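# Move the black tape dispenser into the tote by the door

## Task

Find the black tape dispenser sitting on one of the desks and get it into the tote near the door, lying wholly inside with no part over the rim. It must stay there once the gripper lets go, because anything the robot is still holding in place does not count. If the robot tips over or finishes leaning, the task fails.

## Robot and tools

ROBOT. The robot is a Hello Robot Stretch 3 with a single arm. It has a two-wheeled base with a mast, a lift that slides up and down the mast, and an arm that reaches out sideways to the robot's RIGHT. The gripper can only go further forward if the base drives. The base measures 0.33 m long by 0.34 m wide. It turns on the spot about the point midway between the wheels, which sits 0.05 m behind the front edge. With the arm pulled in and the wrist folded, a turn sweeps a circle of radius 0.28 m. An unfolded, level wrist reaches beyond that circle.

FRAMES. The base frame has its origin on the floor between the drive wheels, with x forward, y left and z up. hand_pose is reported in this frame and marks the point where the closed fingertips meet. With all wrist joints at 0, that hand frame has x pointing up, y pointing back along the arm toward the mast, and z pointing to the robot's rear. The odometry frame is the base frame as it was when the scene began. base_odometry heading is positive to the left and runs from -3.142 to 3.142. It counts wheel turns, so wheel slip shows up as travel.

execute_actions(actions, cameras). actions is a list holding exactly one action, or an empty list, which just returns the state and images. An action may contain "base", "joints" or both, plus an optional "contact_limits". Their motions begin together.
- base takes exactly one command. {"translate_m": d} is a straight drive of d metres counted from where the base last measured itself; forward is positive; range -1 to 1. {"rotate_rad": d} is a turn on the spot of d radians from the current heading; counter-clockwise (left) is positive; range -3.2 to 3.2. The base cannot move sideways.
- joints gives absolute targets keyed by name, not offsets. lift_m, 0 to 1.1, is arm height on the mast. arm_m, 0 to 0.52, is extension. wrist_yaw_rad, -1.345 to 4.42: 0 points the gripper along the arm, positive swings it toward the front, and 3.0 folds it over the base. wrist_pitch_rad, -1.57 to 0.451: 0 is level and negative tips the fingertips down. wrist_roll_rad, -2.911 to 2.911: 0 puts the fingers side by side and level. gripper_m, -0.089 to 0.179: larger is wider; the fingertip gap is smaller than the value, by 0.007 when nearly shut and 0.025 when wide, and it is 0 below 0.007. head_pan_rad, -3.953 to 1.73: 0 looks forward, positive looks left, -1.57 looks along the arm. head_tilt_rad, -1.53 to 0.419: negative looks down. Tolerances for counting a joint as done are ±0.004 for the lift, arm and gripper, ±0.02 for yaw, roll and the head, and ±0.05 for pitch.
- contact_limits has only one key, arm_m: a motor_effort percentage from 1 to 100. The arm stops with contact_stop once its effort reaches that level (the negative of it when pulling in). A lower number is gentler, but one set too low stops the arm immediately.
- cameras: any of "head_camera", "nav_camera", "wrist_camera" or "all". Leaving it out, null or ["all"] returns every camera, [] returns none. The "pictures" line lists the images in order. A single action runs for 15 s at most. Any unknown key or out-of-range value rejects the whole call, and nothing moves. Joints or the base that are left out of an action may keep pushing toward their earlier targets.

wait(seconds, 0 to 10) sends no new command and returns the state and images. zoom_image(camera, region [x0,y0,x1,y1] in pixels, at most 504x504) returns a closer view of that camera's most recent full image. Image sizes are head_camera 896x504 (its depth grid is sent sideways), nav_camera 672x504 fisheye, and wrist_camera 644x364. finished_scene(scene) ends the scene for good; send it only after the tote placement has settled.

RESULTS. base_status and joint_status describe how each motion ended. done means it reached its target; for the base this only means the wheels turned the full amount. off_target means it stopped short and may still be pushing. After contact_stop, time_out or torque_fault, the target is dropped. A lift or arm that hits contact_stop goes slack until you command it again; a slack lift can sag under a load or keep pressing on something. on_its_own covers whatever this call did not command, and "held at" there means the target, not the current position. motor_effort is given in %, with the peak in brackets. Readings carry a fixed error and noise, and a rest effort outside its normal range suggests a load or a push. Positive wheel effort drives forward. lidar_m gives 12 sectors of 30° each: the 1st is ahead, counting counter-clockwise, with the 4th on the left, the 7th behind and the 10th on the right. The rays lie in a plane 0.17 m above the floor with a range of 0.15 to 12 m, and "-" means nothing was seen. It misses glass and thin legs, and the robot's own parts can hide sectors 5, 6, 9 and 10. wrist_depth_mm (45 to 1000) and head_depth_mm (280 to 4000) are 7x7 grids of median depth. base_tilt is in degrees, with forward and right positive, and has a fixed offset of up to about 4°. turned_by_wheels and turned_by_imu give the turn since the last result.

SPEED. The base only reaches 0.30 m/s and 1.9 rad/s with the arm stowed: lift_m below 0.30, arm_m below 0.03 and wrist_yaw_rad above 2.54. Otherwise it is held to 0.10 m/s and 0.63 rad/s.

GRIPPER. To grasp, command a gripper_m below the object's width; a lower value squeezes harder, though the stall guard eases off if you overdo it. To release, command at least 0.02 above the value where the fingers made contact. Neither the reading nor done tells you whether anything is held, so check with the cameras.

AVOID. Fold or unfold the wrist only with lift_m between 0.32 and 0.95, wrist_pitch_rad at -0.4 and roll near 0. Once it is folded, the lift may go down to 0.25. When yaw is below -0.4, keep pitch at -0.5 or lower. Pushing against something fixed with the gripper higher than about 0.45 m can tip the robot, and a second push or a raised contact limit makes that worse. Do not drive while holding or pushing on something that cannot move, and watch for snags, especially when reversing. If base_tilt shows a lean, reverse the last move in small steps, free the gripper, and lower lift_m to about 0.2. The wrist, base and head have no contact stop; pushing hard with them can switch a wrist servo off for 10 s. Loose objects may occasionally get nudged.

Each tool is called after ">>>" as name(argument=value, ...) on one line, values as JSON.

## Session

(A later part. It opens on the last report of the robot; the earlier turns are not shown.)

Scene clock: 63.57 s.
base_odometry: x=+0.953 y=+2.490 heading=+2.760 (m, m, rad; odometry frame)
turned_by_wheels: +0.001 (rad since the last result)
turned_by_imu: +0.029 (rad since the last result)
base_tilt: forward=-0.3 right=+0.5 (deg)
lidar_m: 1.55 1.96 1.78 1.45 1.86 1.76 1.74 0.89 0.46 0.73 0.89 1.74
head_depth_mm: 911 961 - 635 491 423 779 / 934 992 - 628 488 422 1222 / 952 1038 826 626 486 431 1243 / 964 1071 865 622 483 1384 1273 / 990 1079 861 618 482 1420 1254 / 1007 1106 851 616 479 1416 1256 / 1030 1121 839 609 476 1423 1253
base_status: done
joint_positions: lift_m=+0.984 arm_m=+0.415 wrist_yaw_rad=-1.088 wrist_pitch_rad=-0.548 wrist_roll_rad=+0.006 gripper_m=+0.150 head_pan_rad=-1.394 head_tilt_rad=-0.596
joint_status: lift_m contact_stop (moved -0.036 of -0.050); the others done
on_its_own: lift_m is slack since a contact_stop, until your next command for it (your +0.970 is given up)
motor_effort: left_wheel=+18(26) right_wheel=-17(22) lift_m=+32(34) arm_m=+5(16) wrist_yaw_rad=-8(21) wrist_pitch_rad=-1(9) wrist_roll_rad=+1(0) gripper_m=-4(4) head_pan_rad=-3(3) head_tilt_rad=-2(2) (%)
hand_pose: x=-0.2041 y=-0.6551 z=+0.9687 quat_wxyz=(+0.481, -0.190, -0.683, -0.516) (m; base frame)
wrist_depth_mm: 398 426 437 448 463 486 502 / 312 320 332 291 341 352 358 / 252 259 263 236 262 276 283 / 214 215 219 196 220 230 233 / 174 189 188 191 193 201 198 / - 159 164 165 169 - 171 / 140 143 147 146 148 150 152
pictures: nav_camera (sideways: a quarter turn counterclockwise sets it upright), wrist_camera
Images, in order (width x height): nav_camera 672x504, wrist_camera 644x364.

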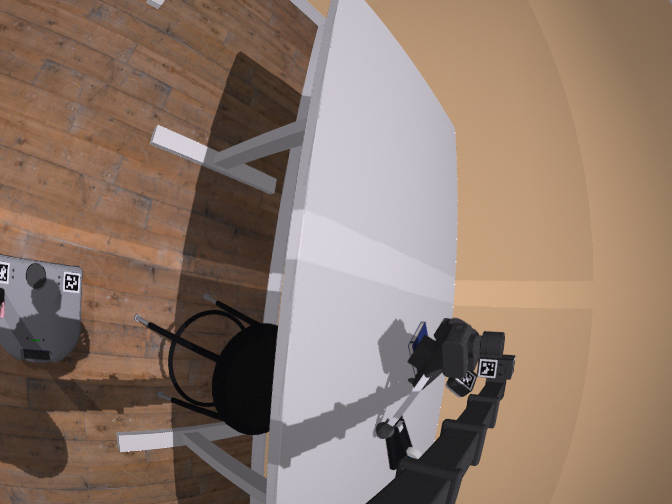

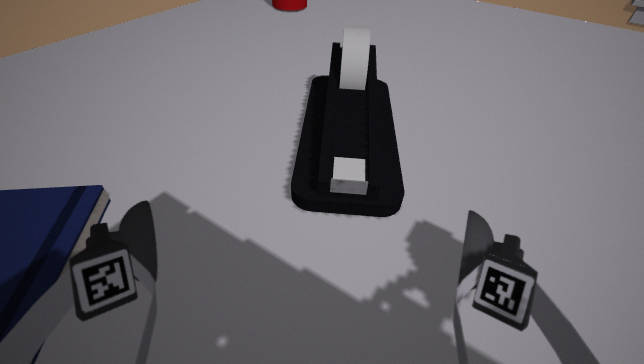

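>>> execute_actions(actions=[{"joints":{"lift_m":1.0,"gripper_m":0.13}}], cameras=[])

>>> execute_actions(actions=[{"base":{"translate_m":-0.12},"joints":{"arm_m":0.44}}], cameras=["wrist_camera","nav_camera"])

Scene clock: 65.53 s.
base_odometry: x=+0.953 y=+2.490 heading=+2.759 (m, m, rad; odometry frame)
turned_by_wheels: -0.001 (rad since the last result)
turned_by_imu: -0.002 (rad since the last result)
base_tilt: forward=-0.4 right=+0.5 (deg)
lidar_m: 1.55 1.97 1.78 1.45 1.86 1.77 1.74 0.88 0.46 0.47 0.89 1.74
head_depth_mm: 912 - 888 635 492 422 778 / 929 - - 629 489 422 1218 / 951 1036 826 624 486 431 1236 / 968 1062 866 620 483 1396 1258 / 989 1088 861 615 482 1410 1258 / 1004 1098 849 612 479 1425 1250 / 1033 1126 848 609 477 1413 1249
base_status: not commanded
joint_positions: lift_m=+1.000 arm_m=+0.415 wrist_yaw_rad=-1.098 wrist_pitch_rad=-0.559 wrist_roll_rad=+0.006 gripper_m=+0.130 head_pan_rad=-1.394 head_tilt_rad=-0.596
joint_status: all done
motor_effort: left_wheel=+0(18) right_wheel=+1(16) lift_m=+38(40) arm_m=+5(5) wrist_yaw_rad=-1(8) wrist_pitch_rad=+4(4) wrist_roll_rad=+0(0) gripper_m=+1(85) head_pan_rad=-1(2) head_tilt_rad=-2(2) (%)
hand_pose: x=-0.2036 y=-0.6526 z=+0.9822 quat_wxyz=(+0.476, -0.190, -0.683, -0.521) (m; base frame)
wrist_depth_mm: 411 450 464 478 487 505 - / 334 341 350 301 367 375 382 / 271 276 280 242 291 299 303 / 228 233 236 209 237 246 253 / 183 199 203 202 207 214 214 / 168 - 178 180 181 190 185 / - 156 157 160 161 163 166
pictures: none
No camera images: the call's "cameras" was empty. Leave "cameras" out to get every camera's image.

Scene clock: 67.70 s.
base_odometry: x=+1.064 y=+2.445 heading=+2.759 (m, m, rad; odometry frame)
turned_by_wheels: +0.000 (rad since the last result)
turned_by_imu: +0.000 (rad since the last result)
base_tilt: forward=-0.3 right=+0.5 (deg)
lidar_m: 1.67 1.92 1.48 1.47 1.59 1.65 1.62 1.47 0.61 0.45 0.96 0.97
head_depth_mm: 899 - 843 630 492 412 919 / 920 - - 630 489 421 1187 / 940 1027 800 625 487 431 1192 / 958 1050 868 620 484 429 1233 / 978 1081 859 617 481 1383 1260 / 998 1097 853 612 480 1416 1257 / 1019 1115 844 609 477 1440 1257
base_status: done
joint_positions: lift_m=+1.000 arm_m=+0.440 wrist_yaw_rad=-1.099 wrist_pitch_rad=-0.559 wrist_roll_rad=+0.006 gripper_m=+0.130 head_pan_rad=-1.394 head_tilt_rad=-0.596
joint_status: all done
motor_effort: left_wheel=+0(6) right_wheel=+1(3) lift_m=+38(38) arm_m=+5(7) wrist_yaw_rad=-1(1) wrist_pitch_rad=+4(4) wrist_roll_rad=+1(0) gripper_m=+1(0) head_pan_rad=-4(2) head_tilt_rad=-2(2) (%)
hand_pose: x=-0.2035 y=-0.6775 z=+0.9821 quat_wxyz=(+0.476, -0.190, -0.683, -0.521) (m; base frame)
wrist_depth_mm: 387 438 410 474 487 - - / 333 341 350 353 363 382 385 / 272 274 280 286 291 298 305 / 226 232 227 180 243 249 252 / 198 204 191 180 208 214 213 / 173 - 158 160 182 188 186 / - 155 135 142 161 163 165
pictures: nav_camera (sideways: a quarter turn counterclockwise sets it upright), wrist_camera
Images, in order (width x height): nav_camera 672x504, wrist_camera 644x364.

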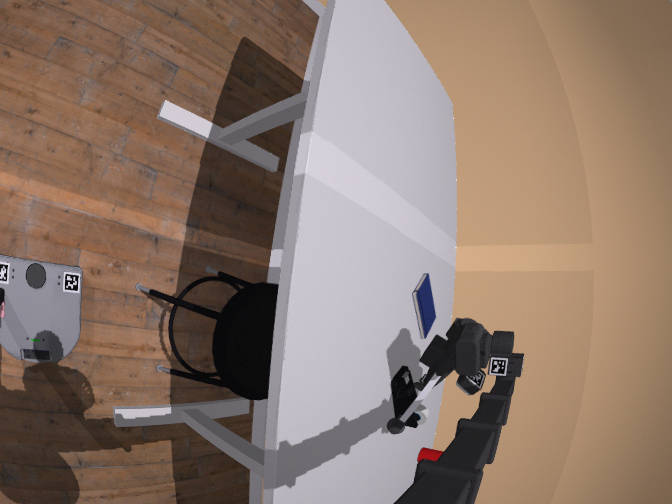

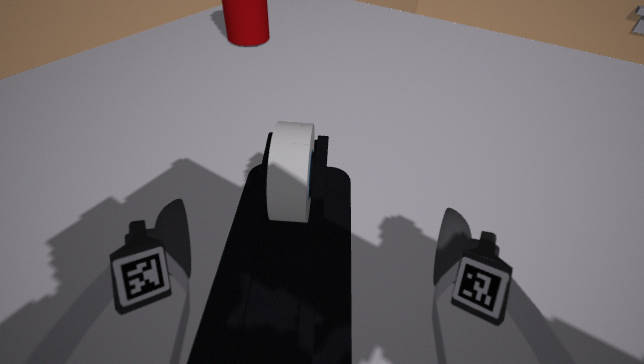

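>>> execute_actions(actions=[{"joints":{"lift_m":0.97}}], cameras=[])

>>> execute_actions(actions=[{"joints":{"gripper_m":-0.02}}], cameras=["wrist_camera"])

>>> execute_actions(actions=[{"joints":{"lift_m":1.04}}], cameras=["wrist_camera","nav_camera"])

Scene clock: 69.17 s.
base_odometry: x=+1.064 y=+2.445 heading=+2.760 (m, m, rad; odometry frame)
turned_by_wheels: +0.001 (rad since the last result)
turned_by_imu: +0.001 (rad since the last result)
base_tilt: forward=-0.3 right=+0.5 (deg)
lidar_m: 1.66 1.91 1.48 1.47 1.58 1.65 1.62 1.47 0.61 0.45 0.97 0.98
head_depth_mm: 906 955 894 635 492 411 926 / 922 974 - 629 490 422 1202 / 938 1036 799 626 487 431 1190 / 960 1059 862 620 484 430 1235 / 979 1080 858 618 482 1388 1269 / 1000 1101 853 611 479 1412 1259 / 1022 1114 844 610 477 1441 1257
base_status: not commanded
joint_positions: lift_m=+0.982 arm_m=+0.440 wrist_yaw_rad=-1.102 wrist_pitch_rad=-0.533 wrist_roll_rad=+0.006 gripper_m=+0.130 head_pan_rad=-1.394 head_tilt_rad=-0.596
joint_status: lift_m contact_stop (moved -0.018 of -0.030)
on_its_own: lift_m is slack since a contact_stop, until your next command for it (your +0.970 is given up)
motor_effort: left_wheel=+16(19) right_wheel=-15(20) lift_m=+29(33) arm_m=+5(5) wrist_yaw_rad=+2(2) wrist_pitch_rad=-7(13) wrist_roll_rad=+0(0) gripper_m=-1(3) head_pan_rad=-3(3) head_tilt_rad=-2(2) (%)
hand_pose: x=-0.2074 y=-0.6787 z=+0.9696 quat_wxyz=(+0.482, -0.199, -0.680, -0.516) (m; base frame)
wrist_depth_mm: 379 436 401 475 490 - - / 322 332 339 345 354 361 374 / 261 265 265 186 276 283 288 / 215 220 214 168 229 234 237 / 185 192 174 155 194 201 200 / 163 - 139 146 168 176 173 / - 145 123 131 149 150 153
pictures: none
No camera images: the call's "cameras" was empty. Leave "cameras" out to get every camera's image.

not run: a stop came earlier in this reply.

not run: a stop came earlier in this reply.

Touching something (gripper body on the dispenser, probably). Back up slightly and grip.

>>> execute_actions(actions=[{"joints":{"lift_m":0.988,"gripper_m":-0.02}}], cameras=["wrist_camera"])

>>> execute_actions(actions=[{"joints":{"lift_m":1.05}}], cameras=["wrist_camera","nav_camera"])

Scene clock: 71.50 s.
base_odometry: x=+1.064 y=+2.445 heading=+2.759 (m, m, rad; odometry frame)
turned_by_wheels: -0.001 (rad since the last result)
turned_by_imu: -0.002 (rad since the last result)
base_tilt: forward=-0.4 right=+0.5 (deg)
lidar_m: 1.67 1.92 1.48 1.47 1.58 1.65 1.62 1.47 0.61 0.45 0.96 0.98
head_depth_mm: 906 - 890 633 491 411 923 / 921 - - 628 489 420 1195 / 942 1033 799 625 485 431 1189 / 962 1053 864 620 483 430 1243 / 980 1081 857 615 480 1394 1260 / 993 1096 849 614 479 1405 1255 / 1021 1110 845 610 476 1430 1254
base_status: not commanded
joint_positions: lift_m=+0.988 arm_m=+0.440 wrist_yaw_rad=-1.086 wrist_pitch_rad=-0.532 wrist_roll_rad=+0.006 gripper_m=-0.018 head_pan_rad=-1.394 head_tilt_rad=-0.596
joint_status: all done
motor_effort: left_wheel=+1(15) right_wheel=+1(14) lift_m=+35(36) arm_m=+1(5) wrist_yaw_rad=-10(10) wrist_pitch_rad=-8(8) wrist_roll_rad=+0(0) gripper_m=-41(100) head_pan_rad=-3(2) head_tilt_rad=-2(2) (%)
hand_pose: x=-0.2061 y=-0.6820 z=+0.9760 quat_wxyz=(+0.486, -0.195, -0.681, -0.511) (m; base frame)
wrist_depth_mm: 379 439 413 489 511 - - / 332 343 354 358 367 380 387 / 270 272 276 263 286 298 300 / 224 227 228 165 237 242 244 / 193 194 190 157 209 204 207 / 167 168 154 141 - 177 179 / 148 150 139 128 153 157 158
pictures: wrist_camera
Images, in order (width x height): wrist_camera 644x364.

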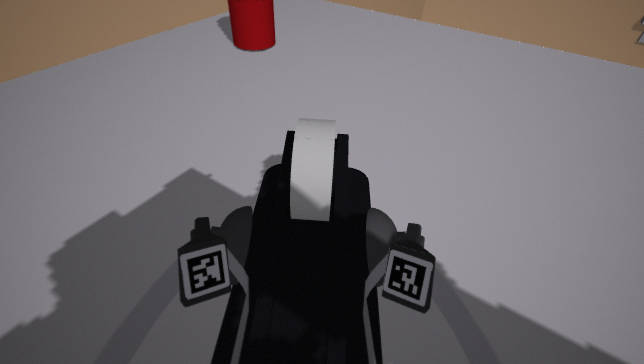

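Scene clock: 72.90 s.
base_odometry: x=+1.064 y=+2.445 heading=+2.759 (m, m, rad; odometry frame)
turned_by_wheels: +0.000 (rad since the last result)
turned_by_imu: +0.000 (rad since the last result)
base_tilt: forward=-0.3 right=+0.4 (deg)
lidar_m: 1.67 1.92 1.48 1.47 1.58 1.65 1.62 1.47 0.61 0.45 0.96 0.98
head_depth_mm: 880 - 839 632 492 411 923 / 908 - 830 630 488 421 1191 / 944 1025 869 624 486 430 1195 / 961 1058 864 620 485 431 1243 / 981 1081 858 618 482 1377 1262 / 998 1098 848 613 479 1416 1256 / 1019 1111 844 609 476 1427 1253
base_status: not commanded
joint_positions: lift_m=+1.050 arm_m=+0.440 wrist_yaw_rad=-1.099 wrist_pitch_rad=-0.591 wrist_roll_rad=+0.006 gripper_m=-0.010 head_pan_rad=-1.394 head_tilt_rad=-0.596
joint_status: all done
on_its_own: gripper_m is held at -0.012, not at your -0.020, by its stall guard, which is still easing
motor_effort: left_wheel=+0(0) right_wheel=+0(1) lift_m=+42(43) arm_m=+2(2) wrist_yaw_rad=+0(10) wrist_pitch_rad=+17(19) wrist_roll_rad=+0(1) gripper_m=-35(41) head_pan_rad=-3(2) head_tilt_rad=-2(2) (%)
hand_pose: x=-0.1991 y=-0.6754 z=+1.0256 quat_wxyz=(+0.467, -0.179, -0.686, -0.529) (m; base frame)
wrist_depth_mm: 388 473 479 545 - - - / 398 412 417 427 441 447 - / 332 337 348 324 358 364 374 / 278 289 289 164 300 304 313 / 245 247 244 154 266 262 270 / 217 221 160 141 - 232 235 / 195 197 170 128 204 207 209
pictures: nav_camera (sideways: a quarter turn counterclockwise sets it upright), wrist_camera
Images, in order (width x height): nav_camera 672x504, wrist_camera 644x364.

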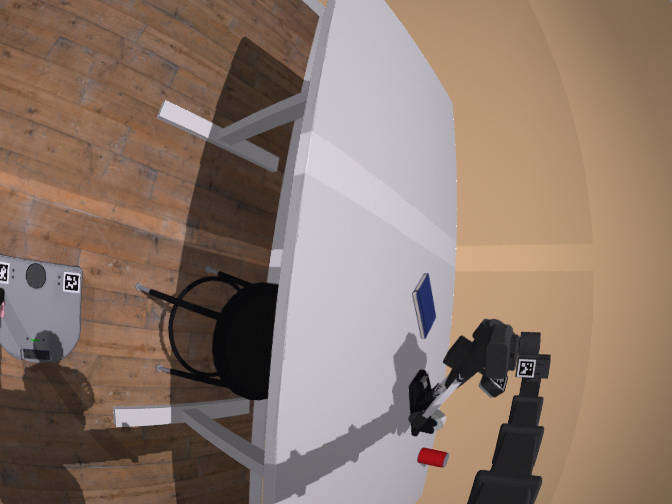

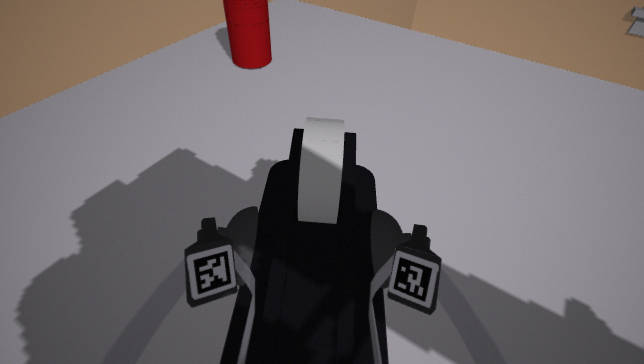

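>>> execute_actions(actions=[{"joints":{"arm_m":0.0,"lift_m":1.07}}], cameras=["wrist_camera","nav_camera"])

Scene clock: 77.70 s.
base_odometry: x=+1.064 y=+2.445 heading=+2.759 (m, m, rad; odometry frame)
turned_by_wheels: +0.000 (rad since the last result)
turned_by_imu: -0.001 (rad since the last result)
base_tilt: forward=-0.4 right=+0.5 (deg)
lidar_m: 1.67 1.92 1.48 1.47 1.58 1.65 1.62 1.47 0.61 0.44 0.96 0.97
head_depth_mm: 906 960 - - - - - / 924 1004 881 654 - - - / 938 1032 872 624 - - - / 960 1057 868 621 499 1390 1215 / 982 1078 862 617 483 1389 1259 / 1001 1092 851 613 478 1423 1264 / 1021 1113 846 609 476 1432 1253
base_status: not commanded
joint_positions: lift_m=+1.070 arm_m=+0.000 wrist_yaw_rad=-1.100 wrist_pitch_rad=-0.595 wrist_roll_rad=+0.006 gripper_m=-0.004 head_pan_rad=-1.394 head_tilt_rad=-0.596
joint_status: all done
on_its_own: gripper_m is held at -0.005, not at your -0.020, by its stall guard, which is not easing now
motor_effort: left_wheel=+0(6) right_wheel=+0(4) lift_m=+40(44) arm_m=-5(5) wrist_yaw_rad=+1(2) wrist_pitch_rad=+19(23) wrist_roll_rad=+0(0) gripper_m=-18(34) head_pan_rad=-4(4) head_tilt_rad=-2(2) (%)
hand_pose: x=-0.1986 y=-0.2352 z=+1.0448 quat_wxyz=(+0.466, -0.178, -0.686, -0.530) (m; base frame)
wrist_depth_mm: 550 570 588 597 - - - / 439 456 460 469 525 - - / 366 372 375 385 - - - / 312 315 319 340 - - - / 270 273 285 178 - - - / 239 244 250 152 - - - / 214 216 230 129 - - -
pictures: nav_camera (sideways: a quarter turn counterclockwise sets it upright), wrist_camera
Images, in order (width x height): nav_camera 672x504, wrist_camera 644x364.

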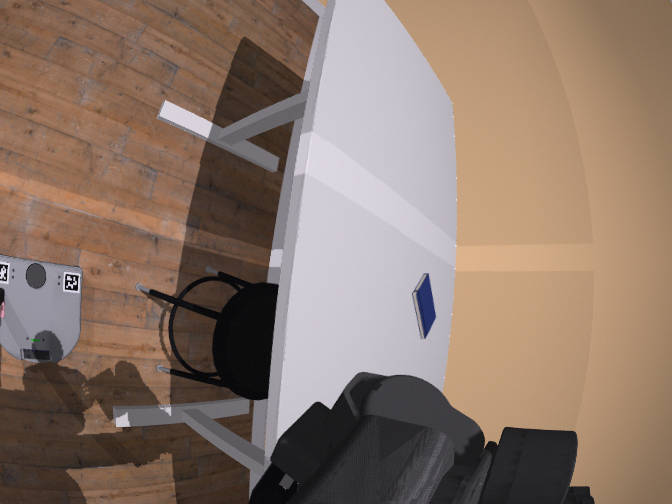

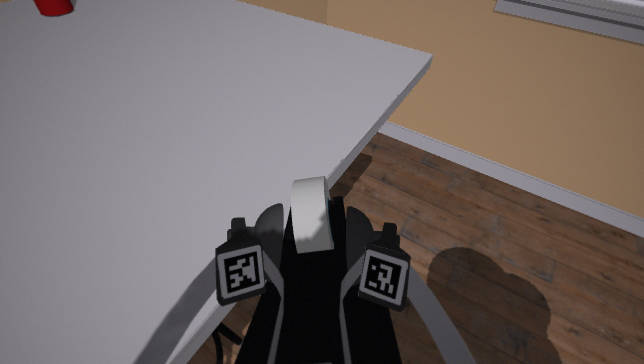

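>>> execute_actions(actions=[{"base":{"rotate_rad":3.0},"joints":{"gripper_m":-0.035,"head_pan_rad":0,"head_tilt_rad":-0.8}}])

Scene clock: 84.03 s.
base_odometry: x=+1.064 y=+2.445 heading=-0.524 (m, m, rad; odometry frame)
turned_by_wheels: +3.000 (rad since the last result)
turned_by_imu: +3.020 (rad since the last result)
base_tilt: forward=-0.3 right=+0.5 (deg)
lidar_m: 1.61 1.65 0.61 0.45 0.74 0.97 1.67 2.06 1.86 1.47 1.58 1.72
head_depth_mm: 1478 1693 1985 1849 1555 1341 1170 / 1452 1688 1960 1855 1561 1329 1170 / 1447 1655 1927 1839 1550 1335 1175 / 1415 1631 1881 1828 1530 1321 1171 / 1410 1600 1857 1820 1534 1308 1169 / 1387 1576 1837 1819 1522 1300 1160 / 1362 1567 1802 1805 1505 1304 1154
base_status: done
joint_positions: lift_m=+1.070 arm_m=+0.000 wrist_yaw_rad=-1.100 wrist_pitch_rad=-0.595 wrist_roll_rad=+0.006 gripper_m=-0.017 head_pan_rad=-0.007 head_tilt_rad=-0.790
joint_status: gripper_m off_target (ended at -0.017, target -0.035); the others done
on_its_own: gripper_m is held at -0.018, not at your -0.035, by its stall guard, which is not easing now
motor_effort: left_wheel=-3(11) right_wheel=+2(5) lift_m=+40(40) arm_m=-5(5) wrist_yaw_rad=+1(1) wrist_pitch_rad=+19(19) wrist_roll_rad=+0(0) gripper_m=-24(100) head_pan_rad=+3(41) head_tilt_rad=-5(18) (%)
hand_pose: x=-0.1986 y=-0.2352 z=+1.0448 quat_wxyz=(+0.466, -0.178, -0.686, -0.530) (m; base frame)
wrist_depth_mm: - - - - - - - / - - - - - - - / - - - - - - - / - - - - - - - / - - - 177 - - - / - - - 153 - - - / - - - 128 - - -
pictures: head_camera (sideways: a quarter turn clockwise sets it upright), nav_camera (sideways: a quarter turn counterclockwise sets it upright), wrist_camera
Images, in order (width x height): head_camera 896x504, nav_camera 672x504, wrist_camera 644x364.

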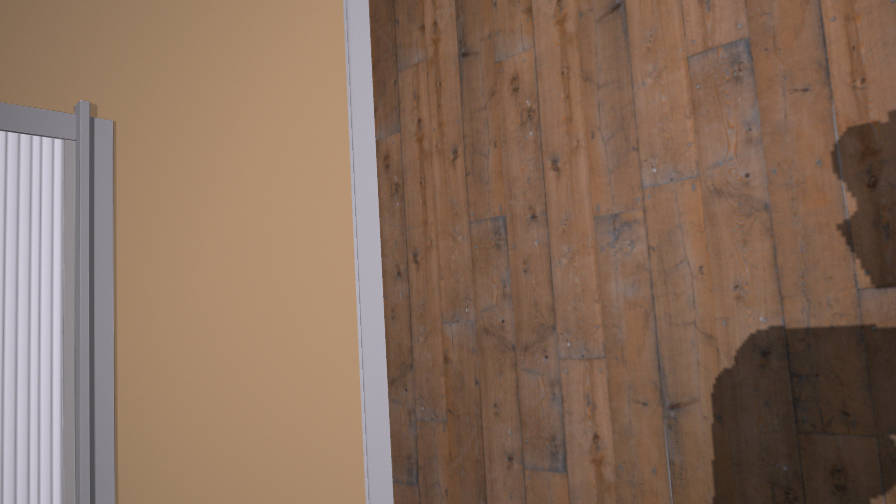

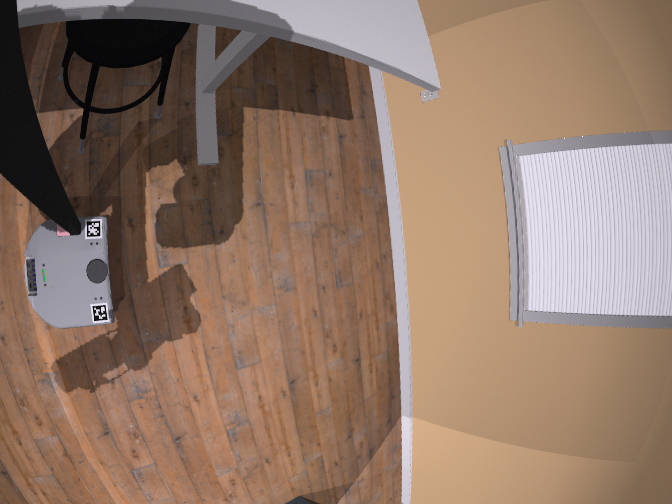

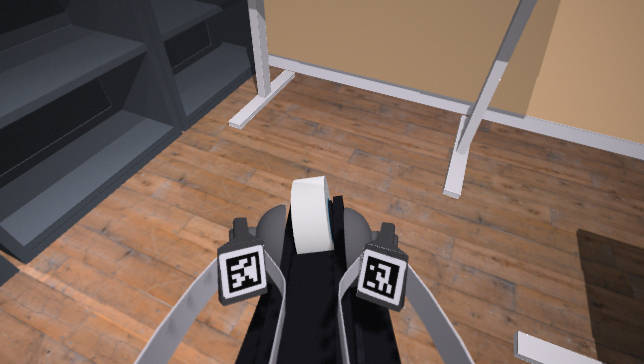

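>>> execute_actions(actions=[{"base":{"rotate_rad":-0.15}}], cameras=[])

>>> execute_actions(actions=[{"base":{"translate_m":1.0},"joints":{"lift_m":0.7}}], cameras=[])

>>> execute_actions(actions=[{"base":{"rotate_rad":-1.42}}])

Scene clock: 85.73 s.
base_odometry: x=+1.064 y=+2.445 heading=-0.674 (m, m, rad; odometry frame)
turned_by_wheels: -0.150 (rad since the last result)
turned_by_imu: -0.151 (rad since the last result)
base_tilt: forward=-0.4 right=+0.5 (deg)
lidar_m: 1.62 1.62 0.80 0.61 0.45 0.97 1.67 2.14 1.86 1.46 1.58 1.84
head_depth_mm: 1614 1855 2116 1865 1542 1343 1176 / 1562 1803 2068 1865 1561 1339 1171 / 1523 1746 2037 1847 1549 1335 1170 / 1456 1693 1979 1819 1532 1336 1160 / 1424 1642 1911 1823 1528 1317 1162 / 1386 1577 1810 1809 1530 1309 1152 / 1362 1544 1762 1802 1511 1312 1152
base_status: done
joint_positions: lift_m=+1.070 arm_m=+0.000 wrist_yaw_rad=-1.100 wrist_pitch_rad=-0.595 wrist_roll_rad=+0.006 gripper_m=-0.017 head_pan_rad=-0.007 head_tilt_rad=-0.790
joint_status: not commanded
on_its_own: gripper_m is held at -0.018, not at your -0.035, by its stall guard, which is not easing now
motor_effort: left_wheel=+6(12) right_wheel=-3(5) lift_m=+40(40) arm_m=-5(5) wrist_yaw_rad=+1(1) wrist_pitch_rad=+19(19) wrist_roll_rad=+0(0) gripper_m=-23(23) head_pan_rad=+3(4) head_tilt_rad=-4(4) (%)
hand_pose: x=-0.1986 y=-0.2352 z=+1.0448 quat_wxyz=(+0.466, -0.178, -0.686, -0.530) (m; base frame)
wrist_depth_mm: - - - - - - - / - - - - - - - / - - - - - - - / - - - - - - - / - - - 178 - - - / - - - 153 - - - / - - - 128 - - -
pictures: none
No camera images: the call's "cameras" was empty. Leave "cameras" out to get every camera's image.

Scene clock: 97.00 s.
base_odometry: x=+1.845 y=+1.821 heading=-0.674 (m, m, rad; odometry frame)
turned_by_wheels: +0.000 (rad since the last result)
turned_by_imu: +0.002 (rad since the last result)
base_tilt: forward=-0.3 right=+0.5 (deg)
lidar_m: 0.66 0.66 0.78 1.34 0.99 1.05 1.90 2.46 1.71 1.27 1.25 0.74
head_depth_mm: 620 718 841 1028 1320 1344 1177 / 599 689 811 983 1236 1333 1174 / 575 658 758 940 1169 1333 1168 / 567 646 742 903 1105 1295 1169 / 551 626 722 865 1061 1277 1161 / 538 606 698 837 1007 1237 1154 / 524 592 678 800 964 1194 1154
base_status: done
joint_positions: lift_m=+0.700 arm_m=+0.000 wrist_yaw_rad=-1.100 wrist_pitch_rad=-0.595 wrist_roll_rad=+0.006 gripper_m=-0.017 head_pan_rad=-0.007 head_tilt_rad=-0.790
joint_status: all done
on_its_own: gripper_m is held at -0.018, not at your -0.035, by its stall guard, which is not easing now
motor_effort: left_wheel=+6(13) right_wheel=-3(3) lift_m=+30(35) arm_m=-5(5) wrist_yaw_rad=+0(1) wrist_pitch_rad=+19(19) wrist_roll_rad=+0(0) gripper_m=-23(23) head_pan_rad=+4(3) head_tilt_rad=-5(4) (%)
hand_pose: x=-0.1986 y=-0.2352 z=+0.6752 quat_wxyz=(+0.466, -0.178, -0.686, -0.530) (m; base frame)
wrist_depth_mm: - - - - - - - / - - - - - - - / - - - - - - - / - - - - - - - / 965 977 - 178 - - - / 837 859 836 153 923 910 916 / 766 763 743 128 771 783 802
pictures: none
No camera images: the call's "cameras" was empty. Leave "cameras" out to get every camera's image.

Scene clock: 100.20 s.
base_odometry: x=+1.845 y=+1.821 heading=-2.094 (m, m, rad; odometry frame)
turned_by_wheels: -1.420 (rad since the last result)
turned_by_imu: -1.430 (rad since the last result)
base_tilt: forward=-0.4 right=+0.5 (deg)
lidar_m: 1.27 1.00 0.70 0.66 0.67 0.87 1.34 0.99 1.06 2.65 2.45 1.70
head_depth_mm: 1275 1685 1957 1803 1568 1346 1170 / 1239 1659 1966 1782 1560 1333 1177 / 1255 1339 1526 1745 1543 1326 1176 / 3063 2962 2188 1822 1543 1332 1172 / 3069 2910 2232 1809 1531 1314 1157 / 2968 2812 2222 1816 1534 1313 1153 / 2965 2767 2207 1806 1507 1301 1145
base_status: done
joint_positions: lift_m=+0.700 arm_m=+0.000 wrist_yaw_rad=-1.100 wrist_pitch_rad=-0.595 wrist_roll_rad=+0.006 gripper_m=-0.017 head_pan_rad=-0.007 head_tilt_rad=-0.790
joint_status: not commanded
on_its_own: gripper_m is held at -0.018, not at your -0.035, by its stall guard, which is not easing now
motor_effort: left_wheel=+6(13) right_wheel=-3(5) lift_m=+29(30) arm_m=-5(5) wrist_yaw_rad=+1(1) wrist_pitch_rad=+19(19) wrist_roll_rad=+0(0) gripper_m=-23(24) head_pan_rad=+4(5) head_tilt_rad=-4(5) (%)
hand_pose: x=-0.1986 y=-0.2352 z=+0.6752 quat_wxyz=(+0.466, -0.178, -0.686, -0.530) (m; base frame)
wrist_depth_mm: - - - - - - 923 / - - - - - - - / - - - - - - - / - - - - - - - / 932 986 994 178 - - - / 854 876 850 154 901 900 909 / 765 780 747 128 755 811 797
pictures: head_camera (sideways: a quarter turn clockwise sets it upright), nav_camera (sideways: a quarter turn counterclockwise sets it upright), wrist_camera
Images, in order (width x height): head_camera 896x504, nav_camera 672x504, wrist_camera 644x364.

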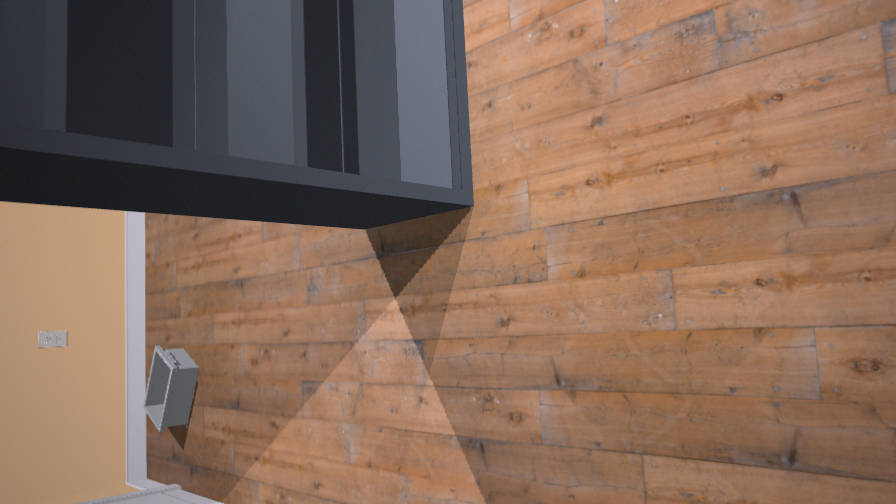

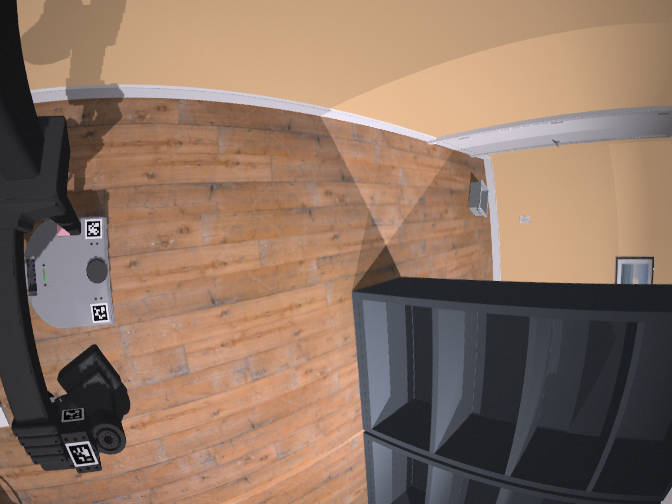

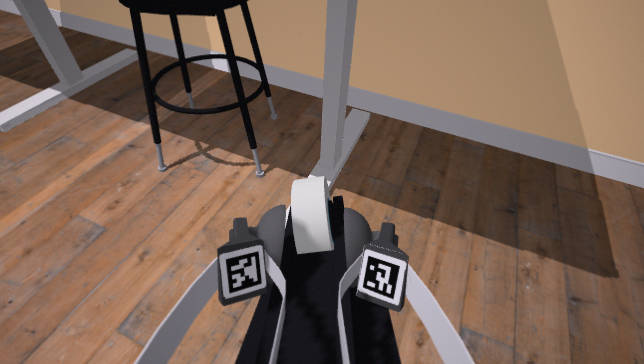

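>>> execute_actions(actions=[{"base":{"rotate_rad":0.27},"joints":{"head_tilt_rad":-0.6}}], cameras=[])

>>> execute_actions(actions=[{"base":{"translate_m":0.9}}], cameras=["head_camera","nav_camera"])

Scene clock: 102.47 s.
base_odometry: x=+1.845 y=+1.821 heading=-1.824 (m, m, rad; odometry frame)
turned_by_wheels: +0.270 (rad since the last result)
turned_by_imu: +0.272 (rad since the last result)
base_tilt: forward=-0.3 right=+0.5 (deg)
lidar_m: 1.48 0.79 0.66 0.66 0.74 1.19 1.02 0.99 1.90 2.83 1.70 1.26
head_depth_mm: 2884 3116 2787 1566 1642 1505 1273 / 2895 3222 3286 2327 1817 1503 1263 / 2943 3176 3065 2301 1816 1490 1270 / 3001 3291 3112 2293 1812 1485 1255 / 2280 2496 2720 2297 1794 1484 1257 / 1705 1821 1951 2035 1798 1479 1249 / 1339 1410 1479 1555 1618 1471 1244
base_status: done
joint_positions: lift_m=+0.700 arm_m=+0.000 wrist_yaw_rad=-1.100 wrist_pitch_rad=-0.595 wrist_roll_rad=+0.006 gripper_m=-0.017 head_pan_rad=-0.007 head_tilt_rad=-0.606
joint_status: all done
on_its_own: gripper_m is held at -0.018, not at your -0.035, by its stall guard, which is not easing now
motor_effort: left_wheel=-4(11) right_wheel=+2(7) lift_m=+30(30) arm_m=-5(5) wrist_yaw_rad=+1(1) wrist_pitch_rad=+19(19) wrist_roll_rad=+0(0) gripper_m=-24(24) head_pan_rad=+3(3) head_tilt_rad=+2(18) (%)
hand_pose: x=-0.1986 y=-0.2352 z=+0.6752 quat_wxyz=(+0.466, -0.178, -0.686, -0.530) (m; base frame)
wrist_depth_mm: - - - - - - 971 / - - - - - - - / - - - - - - - / - - - - - - - / 963 968 - 177 - - - / 848 892 816 154 900 891 914 / 778 768 751 128 751 813 810
pictures: none
No camera images: the call's "cameras" was empty. Leave "cameras" out to get every camera's image.

Scene clock: 112.73 s.
base_odometry: x=+1.620 y=+0.950 heading=-1.824 (m, m, rad; odometry frame)
turned_by_wheels: +0.000 (rad since the last result)
turned_by_imu: +0.002 (rad since the last result)
base_tilt: forward=-0.3 right=+0.5 (deg)
lidar_m: 1.07 0.57 0.48 0.48 0.54 0.87 1.86 2.18 2.99 1.40 0.60 0.88
head_depth_mm: 2105 2383 2559 2365 1825 1506 1271 / 2132 2345 2613 2318 1826 1498 1258 / 2174 2390 2681 2285 1800 1481 1260 / 2209 2438 2728 2300 1810 1480 1257 / 1617 1784 1922 2075 1796 1462 1250 / 1182 1268 1369 1480 1583 1443 1248 / 969 1015 1067 1120 1178 1239 1217
base_status: done
joint_positions: lift_m=+0.700 arm_m=+0.000 wrist_yaw_rad=-1.100 wrist_pitch_rad=-0.595 wrist_roll_rad=+0.006 gripper_m=-0.017 head_pan_rad=-0.007 head_tilt_rad=-0.606
joint_status: not commanded
on_its_own: gripper_m is held at -0.018, not at your -0.035, by its stall guard, which is not easing now
motor_effort: left_wheel=-4(7) right_wheel=+2(6) lift_m=+30(30) arm_m=-5(5) wrist_yaw_rad=+1(1) wrist_pitch_rad=+19(19) wrist_roll_rad=+0(0) gripper_m=-24(24) head_pan_rad=+3(2) head_tilt_rad=+3(2) (%)
hand_pose: x=-0.1986 y=-0.2352 z=+0.6752 quat_wxyz=(+0.466, -0.178, -0.686, -0.530) (m; base frame)
wrist_depth_mm: - - - - - - - / - - - - - - - / - - - - - - - / - - - - - - - / 942 964 - 177 - - - / 852 837 829 154 900 897 929 / 768 766 735 128 760 799 807
pictures: head_camera (sideways: a quarter turn clockwise sets it upright), nav_camera (sideways: a quarter turn counterclockwise sets it upright)
Images, in order (width x height): head_camera 896x504, nav_camera 672x504.

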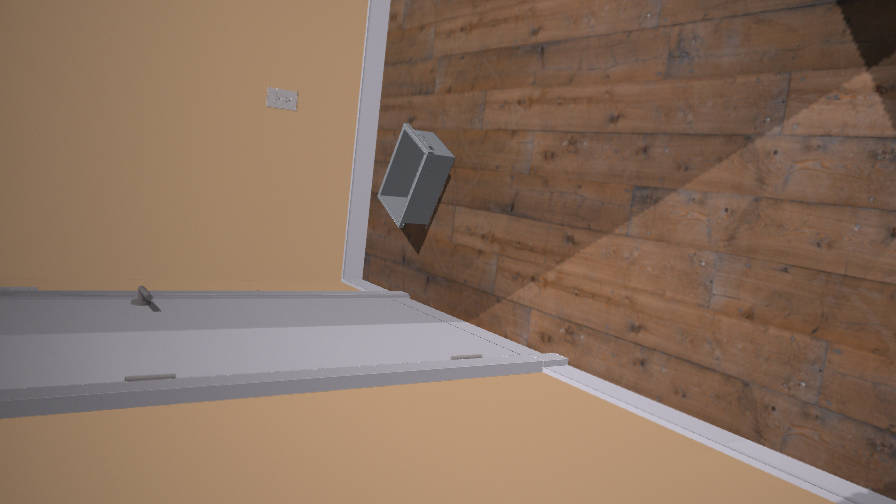

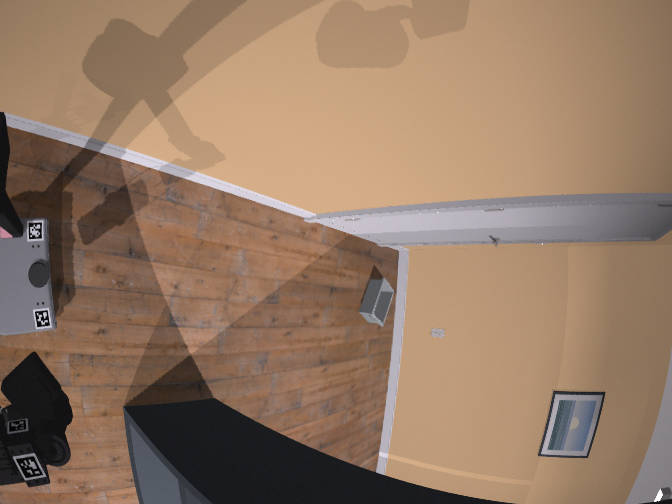

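>>> execute_actions(actions=[{"base":{"rotate_rad":-0.1}}], cameras=[])

>>> execute_actions(actions=[{"base":{"translate_m":0.85},"joints":{"lift_m":0.5}}], cameras=[])

>>> execute_actions(actions=[{"base":{"rotate_rad":1.57},"joints":{"head_pan_rad":-1.6,"head_tilt_rad":-1.0}}])

Scene clock: 114.23 s.
base_odometry: x=+1.620 y=+0.950 heading=-1.924 (m, m, rad; odometry frame)
turned_by_wheels: -0.100 (rad since the last result)
turned_by_imu: -0.101 (rad since the last result)
base_tilt: forward=-0.3 right=+0.5 (deg)
lidar_m: 1.34 0.62 0.49 0.48 0.51 0.76 1.87 1.88 3.02 1.41 0.60 0.77
head_depth_mm: 2169 2360 2607 2370 1850 1498 1265 / 2165 2387 2663 2353 1835 1499 1262 / 2171 2418 2683 2305 1804 1488 1271 / 2173 2428 2663 2300 1812 1484 1252 / 2199 2431 2657 2292 1796 1479 1252 / 1685 1772 1853 1935 1739 1475 1254 / 1189 1246 1342 1385 1443 1400 1253
base_status: done
joint_positions: lift_m=+0.700 arm_m=+0.000 wrist_yaw_rad=-1.100 wrist_pitch_rad=-0.595 wrist_roll_rad=+0.006 gripper_m=-0.017 head_pan_rad=-0.007 head_tilt_rad=-0.606
joint_status: not commanded
on_its_own: gripper_m is held at -0.018, not at your -0.035, by its stall guard, which is not easing now
motor_effort: left_wheel=+6(7) right_wheel=-3(4) lift_m=+30(30) arm_m=-5(5) wrist_yaw_rad=+1(1) wrist_pitch_rad=+19(19) wrist_roll_rad=+0(0) gripper_m=-23(24) head_pan_rad=+4(4) head_tilt_rad=+2(2) (%)
hand_pose: x=-0.1986 y=-0.2352 z=+0.6752 quat_wxyz=(+0.466, -0.178, -0.686, -0.530) (m; base frame)
wrist_depth_mm: - - - - - - - / - - - - - - - / - - - - - - - / - - - - - - - / 940 975 996 178 993 - - / 851 845 843 154 907 880 914 / 764 771 753 128 758 801 811
pictures: none
No camera images: the call's "cameras" was empty. Leave "cameras" out to get every camera's image.

Scene clock: 123.80 s.
base_odometry: x=+1.326 y=+0.152 heading=-1.923 (m, m, rad; odometry frame)
turned_by_wheels: +0.000 (rad since the last result)
turned_by_imu: +0.002 (rad since the last result)
base_tilt: forward=-0.4 right=+0.5 (deg)
lidar_m: 1.04 0.50 0.40 0.39 0.42 0.63 2.60 0.73 0.58 0.57 2.21 1.73
head_depth_mm: 1440 1568 1739 1963 1847 1504 1266 / 1441 1567 1755 1986 1828 1501 1265 / 1440 1595 1784 2013 1750 1490 1256 / 1460 1593 1787 2022 1755 1480 1258 / 1468 1602 1809 2028 1798 1482 1250 / 1405 1476 1444 1542 1622 1428 1242 / 969 997 1031 1074 1099 1141 1165
base_status: done
joint_positions: lift_m=+0.500 arm_m=+0.000 wrist_yaw_rad=-1.100 wrist_pitch_rad=-0.595 wrist_roll_rad=+0.006 gripper_m=-0.017 head_pan_rad=-0.007 head_tilt_rad=-0.606
joint_status: all done
on_its_own: gripper_m is held at -0.018, not at your -0.035, by its stall guard, which is not easing now
motor_effort: left_wheel=+6(13) right_wheel=-3(3) lift_m=+30(30) arm_m=-5(5) wrist_yaw_rad=+1(1) wrist_pitch_rad=+19(19) wrist_roll_rad=+0(0) gripper_m=-23(23) head_pan_rad=+5(3) head_tilt_rad=+2(3) (%)
hand_pose: x=-0.1986 y=-0.2352 z=+0.4752 quat_wxyz=(+0.466, -0.178, -0.686, -0.530) (m; base frame)
wrist_depth_mm: 296 359 461 - - - - / 312 382 507 - - - - / 338 412 552 - - - - / 355 445 627 870 881 874 906 / 383 492 644 178 782 775 791 / 403 532 635 153 661 665 675 / 541 554 568 128 566 589 610
pictures: none
No camera images: the call's "cameras" was empty. Leave "cameras" out to get every camera's image.

Scene clock: 127.23 s.
base_odometry: x=+1.326 y=+0.152 heading=-0.354 (m, m, rad; odometry frame)
turned_by_wheels: +1.570 (rad since the last result)
turned_by_imu: +1.581 (rad since the last result)
base_tilt: forward=-0.3 right=+0.5 (deg)
lidar_m: 0.39 0.42 0.62 2.40 0.74 0.58 0.57 2.23 1.73 1.07 0.51 0.40
head_depth_mm: 1598 1910 1797 1567 1390 1246 1133 / 1614 1918 1771 1552 1384 1207 1124 / 1620 1897 1708 1550 1374 1274 - / 1630 1898 1695 1541 1366 1253 - / 1652 1918 1728 1535 1368 1222 1112 / 1573 1689 1665 1501 1350 1219 1110 / 1069 1107 1152 1202 1224 1198 1100
base_status: done
joint_positions: lift_m=+0.500 arm_m=+0.000 wrist_yaw_rad=-1.100 wrist_pitch_rad=-0.595 wrist_roll_rad=+0.006 gripper_m=-0.017 head_pan_rad=-1.593 head_tilt_rad=-0.988
joint_status: all done
on_its_own: gripper_m is held at -0.018, not at your -0.035, by its stall guard, which is not easing now
motor_effort: left_wheel=-4(9) right_wheel=+3(5) lift_m=+30(30) arm_m=-5(5) wrist_yaw_rad=+1(1) wrist_pitch_rad=+19(19) wrist_roll_rad=+0(0) gripper_m=-24(24) head_pan_rad=-2(38) head_tilt_rad=-5(28) (%)
hand_pose: x=-0.1986 y=-0.2352 z=+0.4752 quat_wxyz=(+0.466, -0.178, -0.686, -0.530) (m; base frame)
wrist_depth_mm: - - - - - - - / - - - - - - - / 986 961 968 - - - 799 / 808 839 862 870 869 891 649 / 746 721 765 177 755 797 546 / 639 635 625 154 667 664 561 / 573 570 568 128 568 603 586
pictures: head_camera (sideways: a quarter turn clockwise sets it upright), nav_camera (sideways: a quarter turn counterclockwise sets it upright), wrist_camera
Images, in order (width x height): head_camera 896x504, nav_camera 672x504, wrist_camera 644x364.

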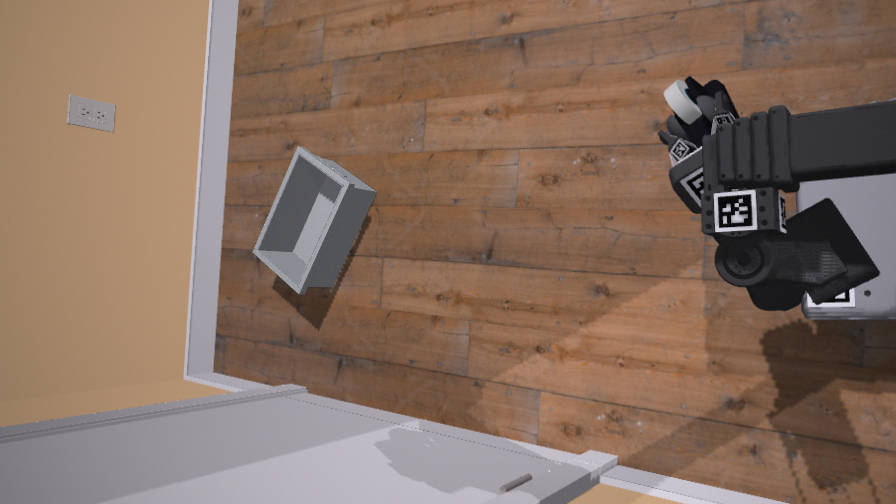

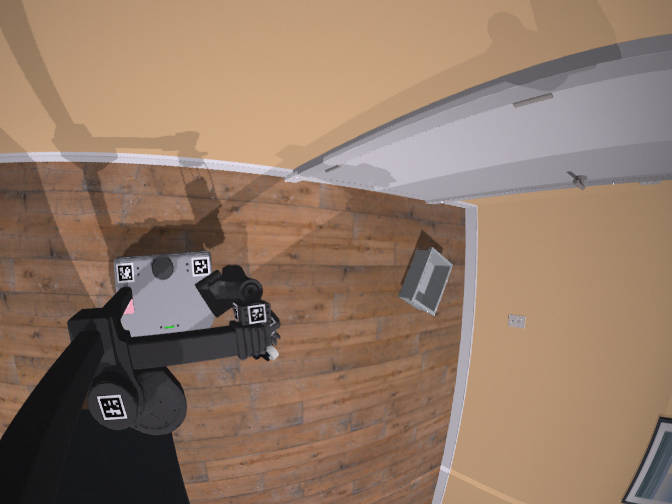

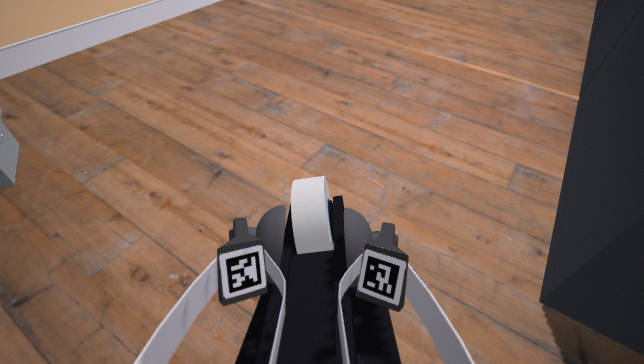

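>>> execute_actions(actions=[{"base":{"rotate_rad":-1.57},"joints":{"wrist_yaw_rad":0.3}}], cameras=[])

>>> execute_actions(actions=[{"base":{"translate_m":0.45},"joints":{"wrist_yaw_rad":1.05}}], cameras=["nav_camera"])

>>> execute_actions(actions=[{"base":{"rotate_rad":1.57}}])

Scene clock: 131.27 s.
base_odometry: x=+1.326 y=+0.152 heading=-1.923 (m, m, rad; odometry frame)
turned_by_wheels: -1.570 (rad since the last result)
turned_by_imu: -1.581 (rad since the last result)
base_tilt: forward=-0.3 right=+0.5 (deg)
lidar_m: 1.04 0.50 0.40 0.39 0.42 0.63 2.59 0.73 0.58 0.57 2.20 1.73
head_depth_mm: 511 601 726 922 1257 1245 1127 / 513 606 736 935 1280 1258 1131 / 540 625 739 946 1296 1273 - / 2531 2068 1721 1491 1332 1271 - / 2473 2057 1751 1539 1387 1198 1121 / 2432 2029 1736 1512 1358 1216 1106 / 2448 2009 1729 1532 1354 1210 1100
base_status: done
joint_positions: lift_m=+0.500 arm_m=+0.000 wrist_yaw_rad=+0.299 wrist_pitch_rad=-0.595 wrist_roll_rad=+0.006 gripper_m=-0.017 head_pan_rad=-1.593 head_tilt_rad=-0.988
joint_status: all done
on_its_own: gripper_m is held at -0.018, not at your -0.035, by its stall guard, which is not easing now
motor_effort: left_wheel=+6(13) right_wheel=-3(5) lift_m=+30(30) arm_m=-5(5) wrist_yaw_rad=+2(3) wrist_pitch_rad=+19(19) wrist_roll_rad=+0(0) gripper_m=-25(23) head_pan_rad=-4(3) head_tilt_rad=-5(6) (%)
hand_pose: x=+0.0369 y=-0.3352 z=+0.4752 quat_wxyz=(+0.698, +0.305, -0.640, -0.106) (m; base frame)
wrist_depth_mm: - - - - - 604 254 / - - - - - 393 277 / 964 965 - - - 352 306 / 800 818 859 840 847 384 338 / 705 728 769 178 723 437 372 / 639 639 622 153 568 508 425 / 572 570 558 128 571 582 494
pictures: none
No camera images: the call's "cameras" was empty. Leave "cameras" out to get every camera's image.

Scene clock: 136.73 s.
base_odometry: x=+1.171 y=-0.270 heading=-1.923 (m, m, rad; odometry frame)
turned_by_wheels: +0.000 (rad since the last result)
turned_by_imu: +0.001 (rad since the last result)
base_tilt: forward=-0.4 right=+0.5 (deg)
lidar_m: 0.90 0.42 0.32 0.31 0.37 0.55 2.31 0.80 0.78 3.08 1.63 1.28
head_depth_mm: 1704 1636 1557 1478 1366 1250 1130 / 2500 2101 1776 1569 1384 1257 1126 / 2539 2082 1802 1546 1369 1276 - / 2511 2061 1770 1545 1371 1260 - / 2478 2027 1766 1530 1369 1252 1107 / 2463 2052 1748 1529 1359 1168 1107 / 2443 2042 1720 1520 1352 1207 1105
base_status: done
joint_positions: lift_m=+0.500 arm_m=+0.000 wrist_yaw_rad=+1.049 wrist_pitch_rad=-0.595 wrist_roll_rad=+0.006 gripper_m=-0.017 head_pan_rad=-1.593 head_tilt_rad=-0.988
joint_status: all done
on_its_own: gripper_m is held at -0.018, not at your -0.035, by its stall guard, which is not easing now
motor_effort: left_wheel=+5(13) right_wheel=-3(5) lift_m=+30(30) arm_m=-5(5) wrist_yaw_rad=+1(3) wrist_pitch_rad=+19(19) wrist_roll_rad=+0(0) gripper_m=-23(23) head_pan_rad=-3(3) head_tilt_rad=-5(6) (%)
hand_pose: x=+0.1508 y=-0.2445 z=+0.4752 quat_wxyz=(+0.688, +0.518, -0.483, +0.157) (m; base frame)
wrist_depth_mm: 941 - - - - - - / - - - - - - - / - 844 954 - - - - / 833 812 821 849 865 895 896 / 714 722 735 178 747 769 798 / 627 640 622 153 667 681 693 / 564 574 572 128 568 595 613
pictures: nav_camera (sideways: a quarter turn counterclockwise sets it upright)
Images, in order (width x height): nav_camera 672x504.

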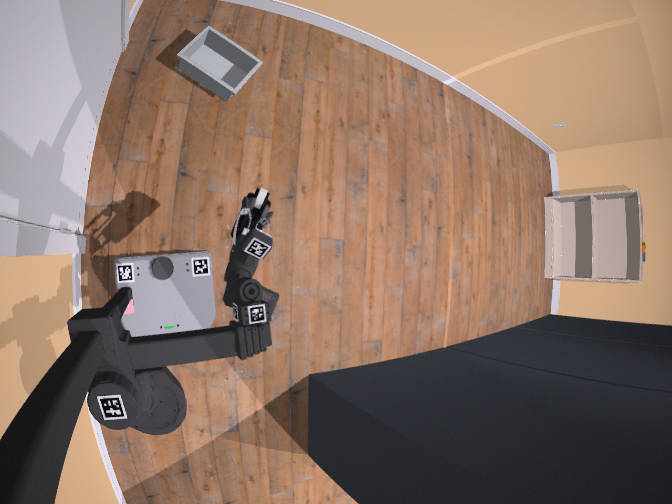

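Scene clock: 140.17 s.
base_odometry: x=+1.171 y=-0.270 heading=-0.354 (m, m, rad; odometry frame)
turned_by_wheels: +1.570 (rad since the last result)
turned_by_imu: +1.580 (rad since the last result)
base_tilt: forward=-0.3 right=+0.5 (deg)
lidar_m: 0.31 0.37 0.54 2.12 0.80 0.78 2.91 1.65 1.29 0.92 0.42 0.32
head_depth_mm: 1183 1386 1676 1564 1394 1250 1136 / 1193 1398 1670 1563 1390 1264 1134 / 1193 1414 1665 1499 1378 1276 - / 1202 1415 1666 1480 1367 1271 - / 1202 1421 1678 1548 1358 1257 1110 / 1208 1378 1567 1474 1345 1168 1106 / 960 962 998 1033 1079 1101 1072
base_status: done
joint_positions: lift_m=+0.500 arm_m=+0.000 wrist_yaw_rad=+1.049 wrist_pitch_rad=-0.595 wrist_roll_rad=+0.006 gripper_m=-0.017 head_pan_rad=-1.593 head_tilt_rad=-0.988
joint_status: not commanded
on_its_own: gripper_m is held at -0.018, not at your -0.035, by its stall guard, which is not easing now
motor_effort: left_wheel=-4(10) right_wheel=+3(5) lift_m=+30(30) arm_m=-5(5) wrist_yaw_rad=+1(1) wrist_pitch_rad=+19(19) wrist_roll_rad=+0(0) gripper_m=-23(23) head_pan_rad=-2(3) head_tilt_rad=-5(5) (%)
hand_pose: x=+0.1508 y=-0.2444 z=+0.4752 quat_wxyz=(+0.688, +0.518, -0.483, +0.157) (m; base frame)
wrist_depth_mm: 190 203 225 252 286 331 390 / 206 225 249 284 328 386 471 / 222 251 284 324 386 468 581 / 241 280 325 366 463 608 850 / 272 322 370 177 602 729 775 / 350 363 410 153 678 681 676 / 418 466 519 128 571 595 602
pictures: head_camera (sideways: a quarter turn clockwise sets it upright), nav_camera (sideways: a quarter turn counterclockwise sets it upright), wrist_camera
Images, in order (width x height): head_camera 896x504, nav_camera 672x504, wrist_camera 644x364.

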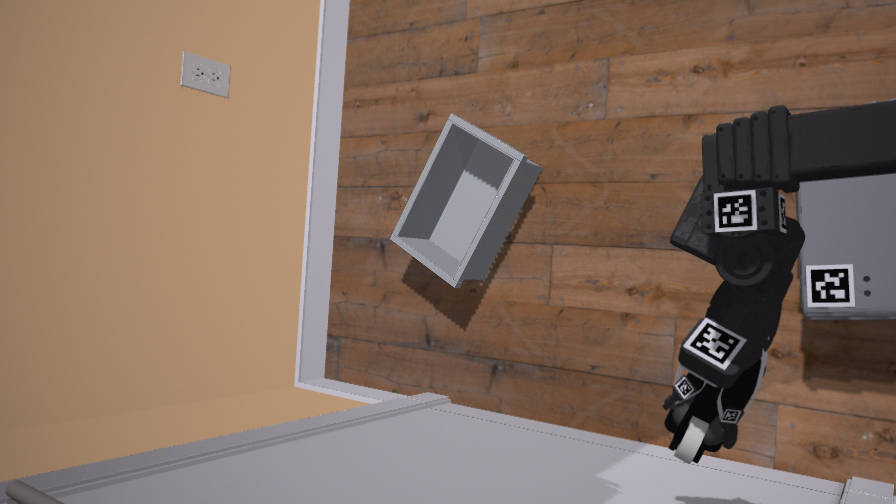

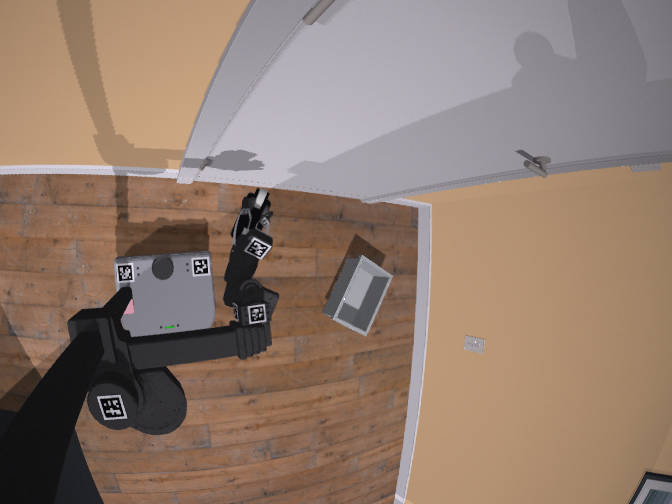

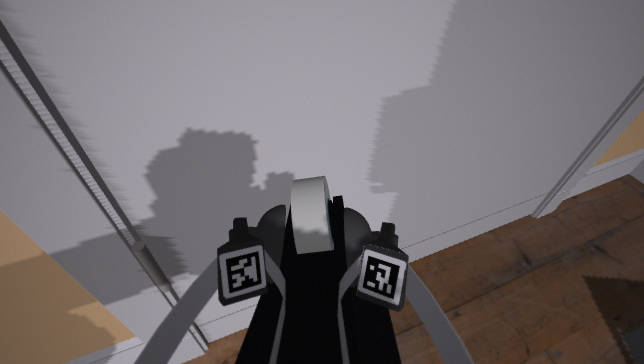

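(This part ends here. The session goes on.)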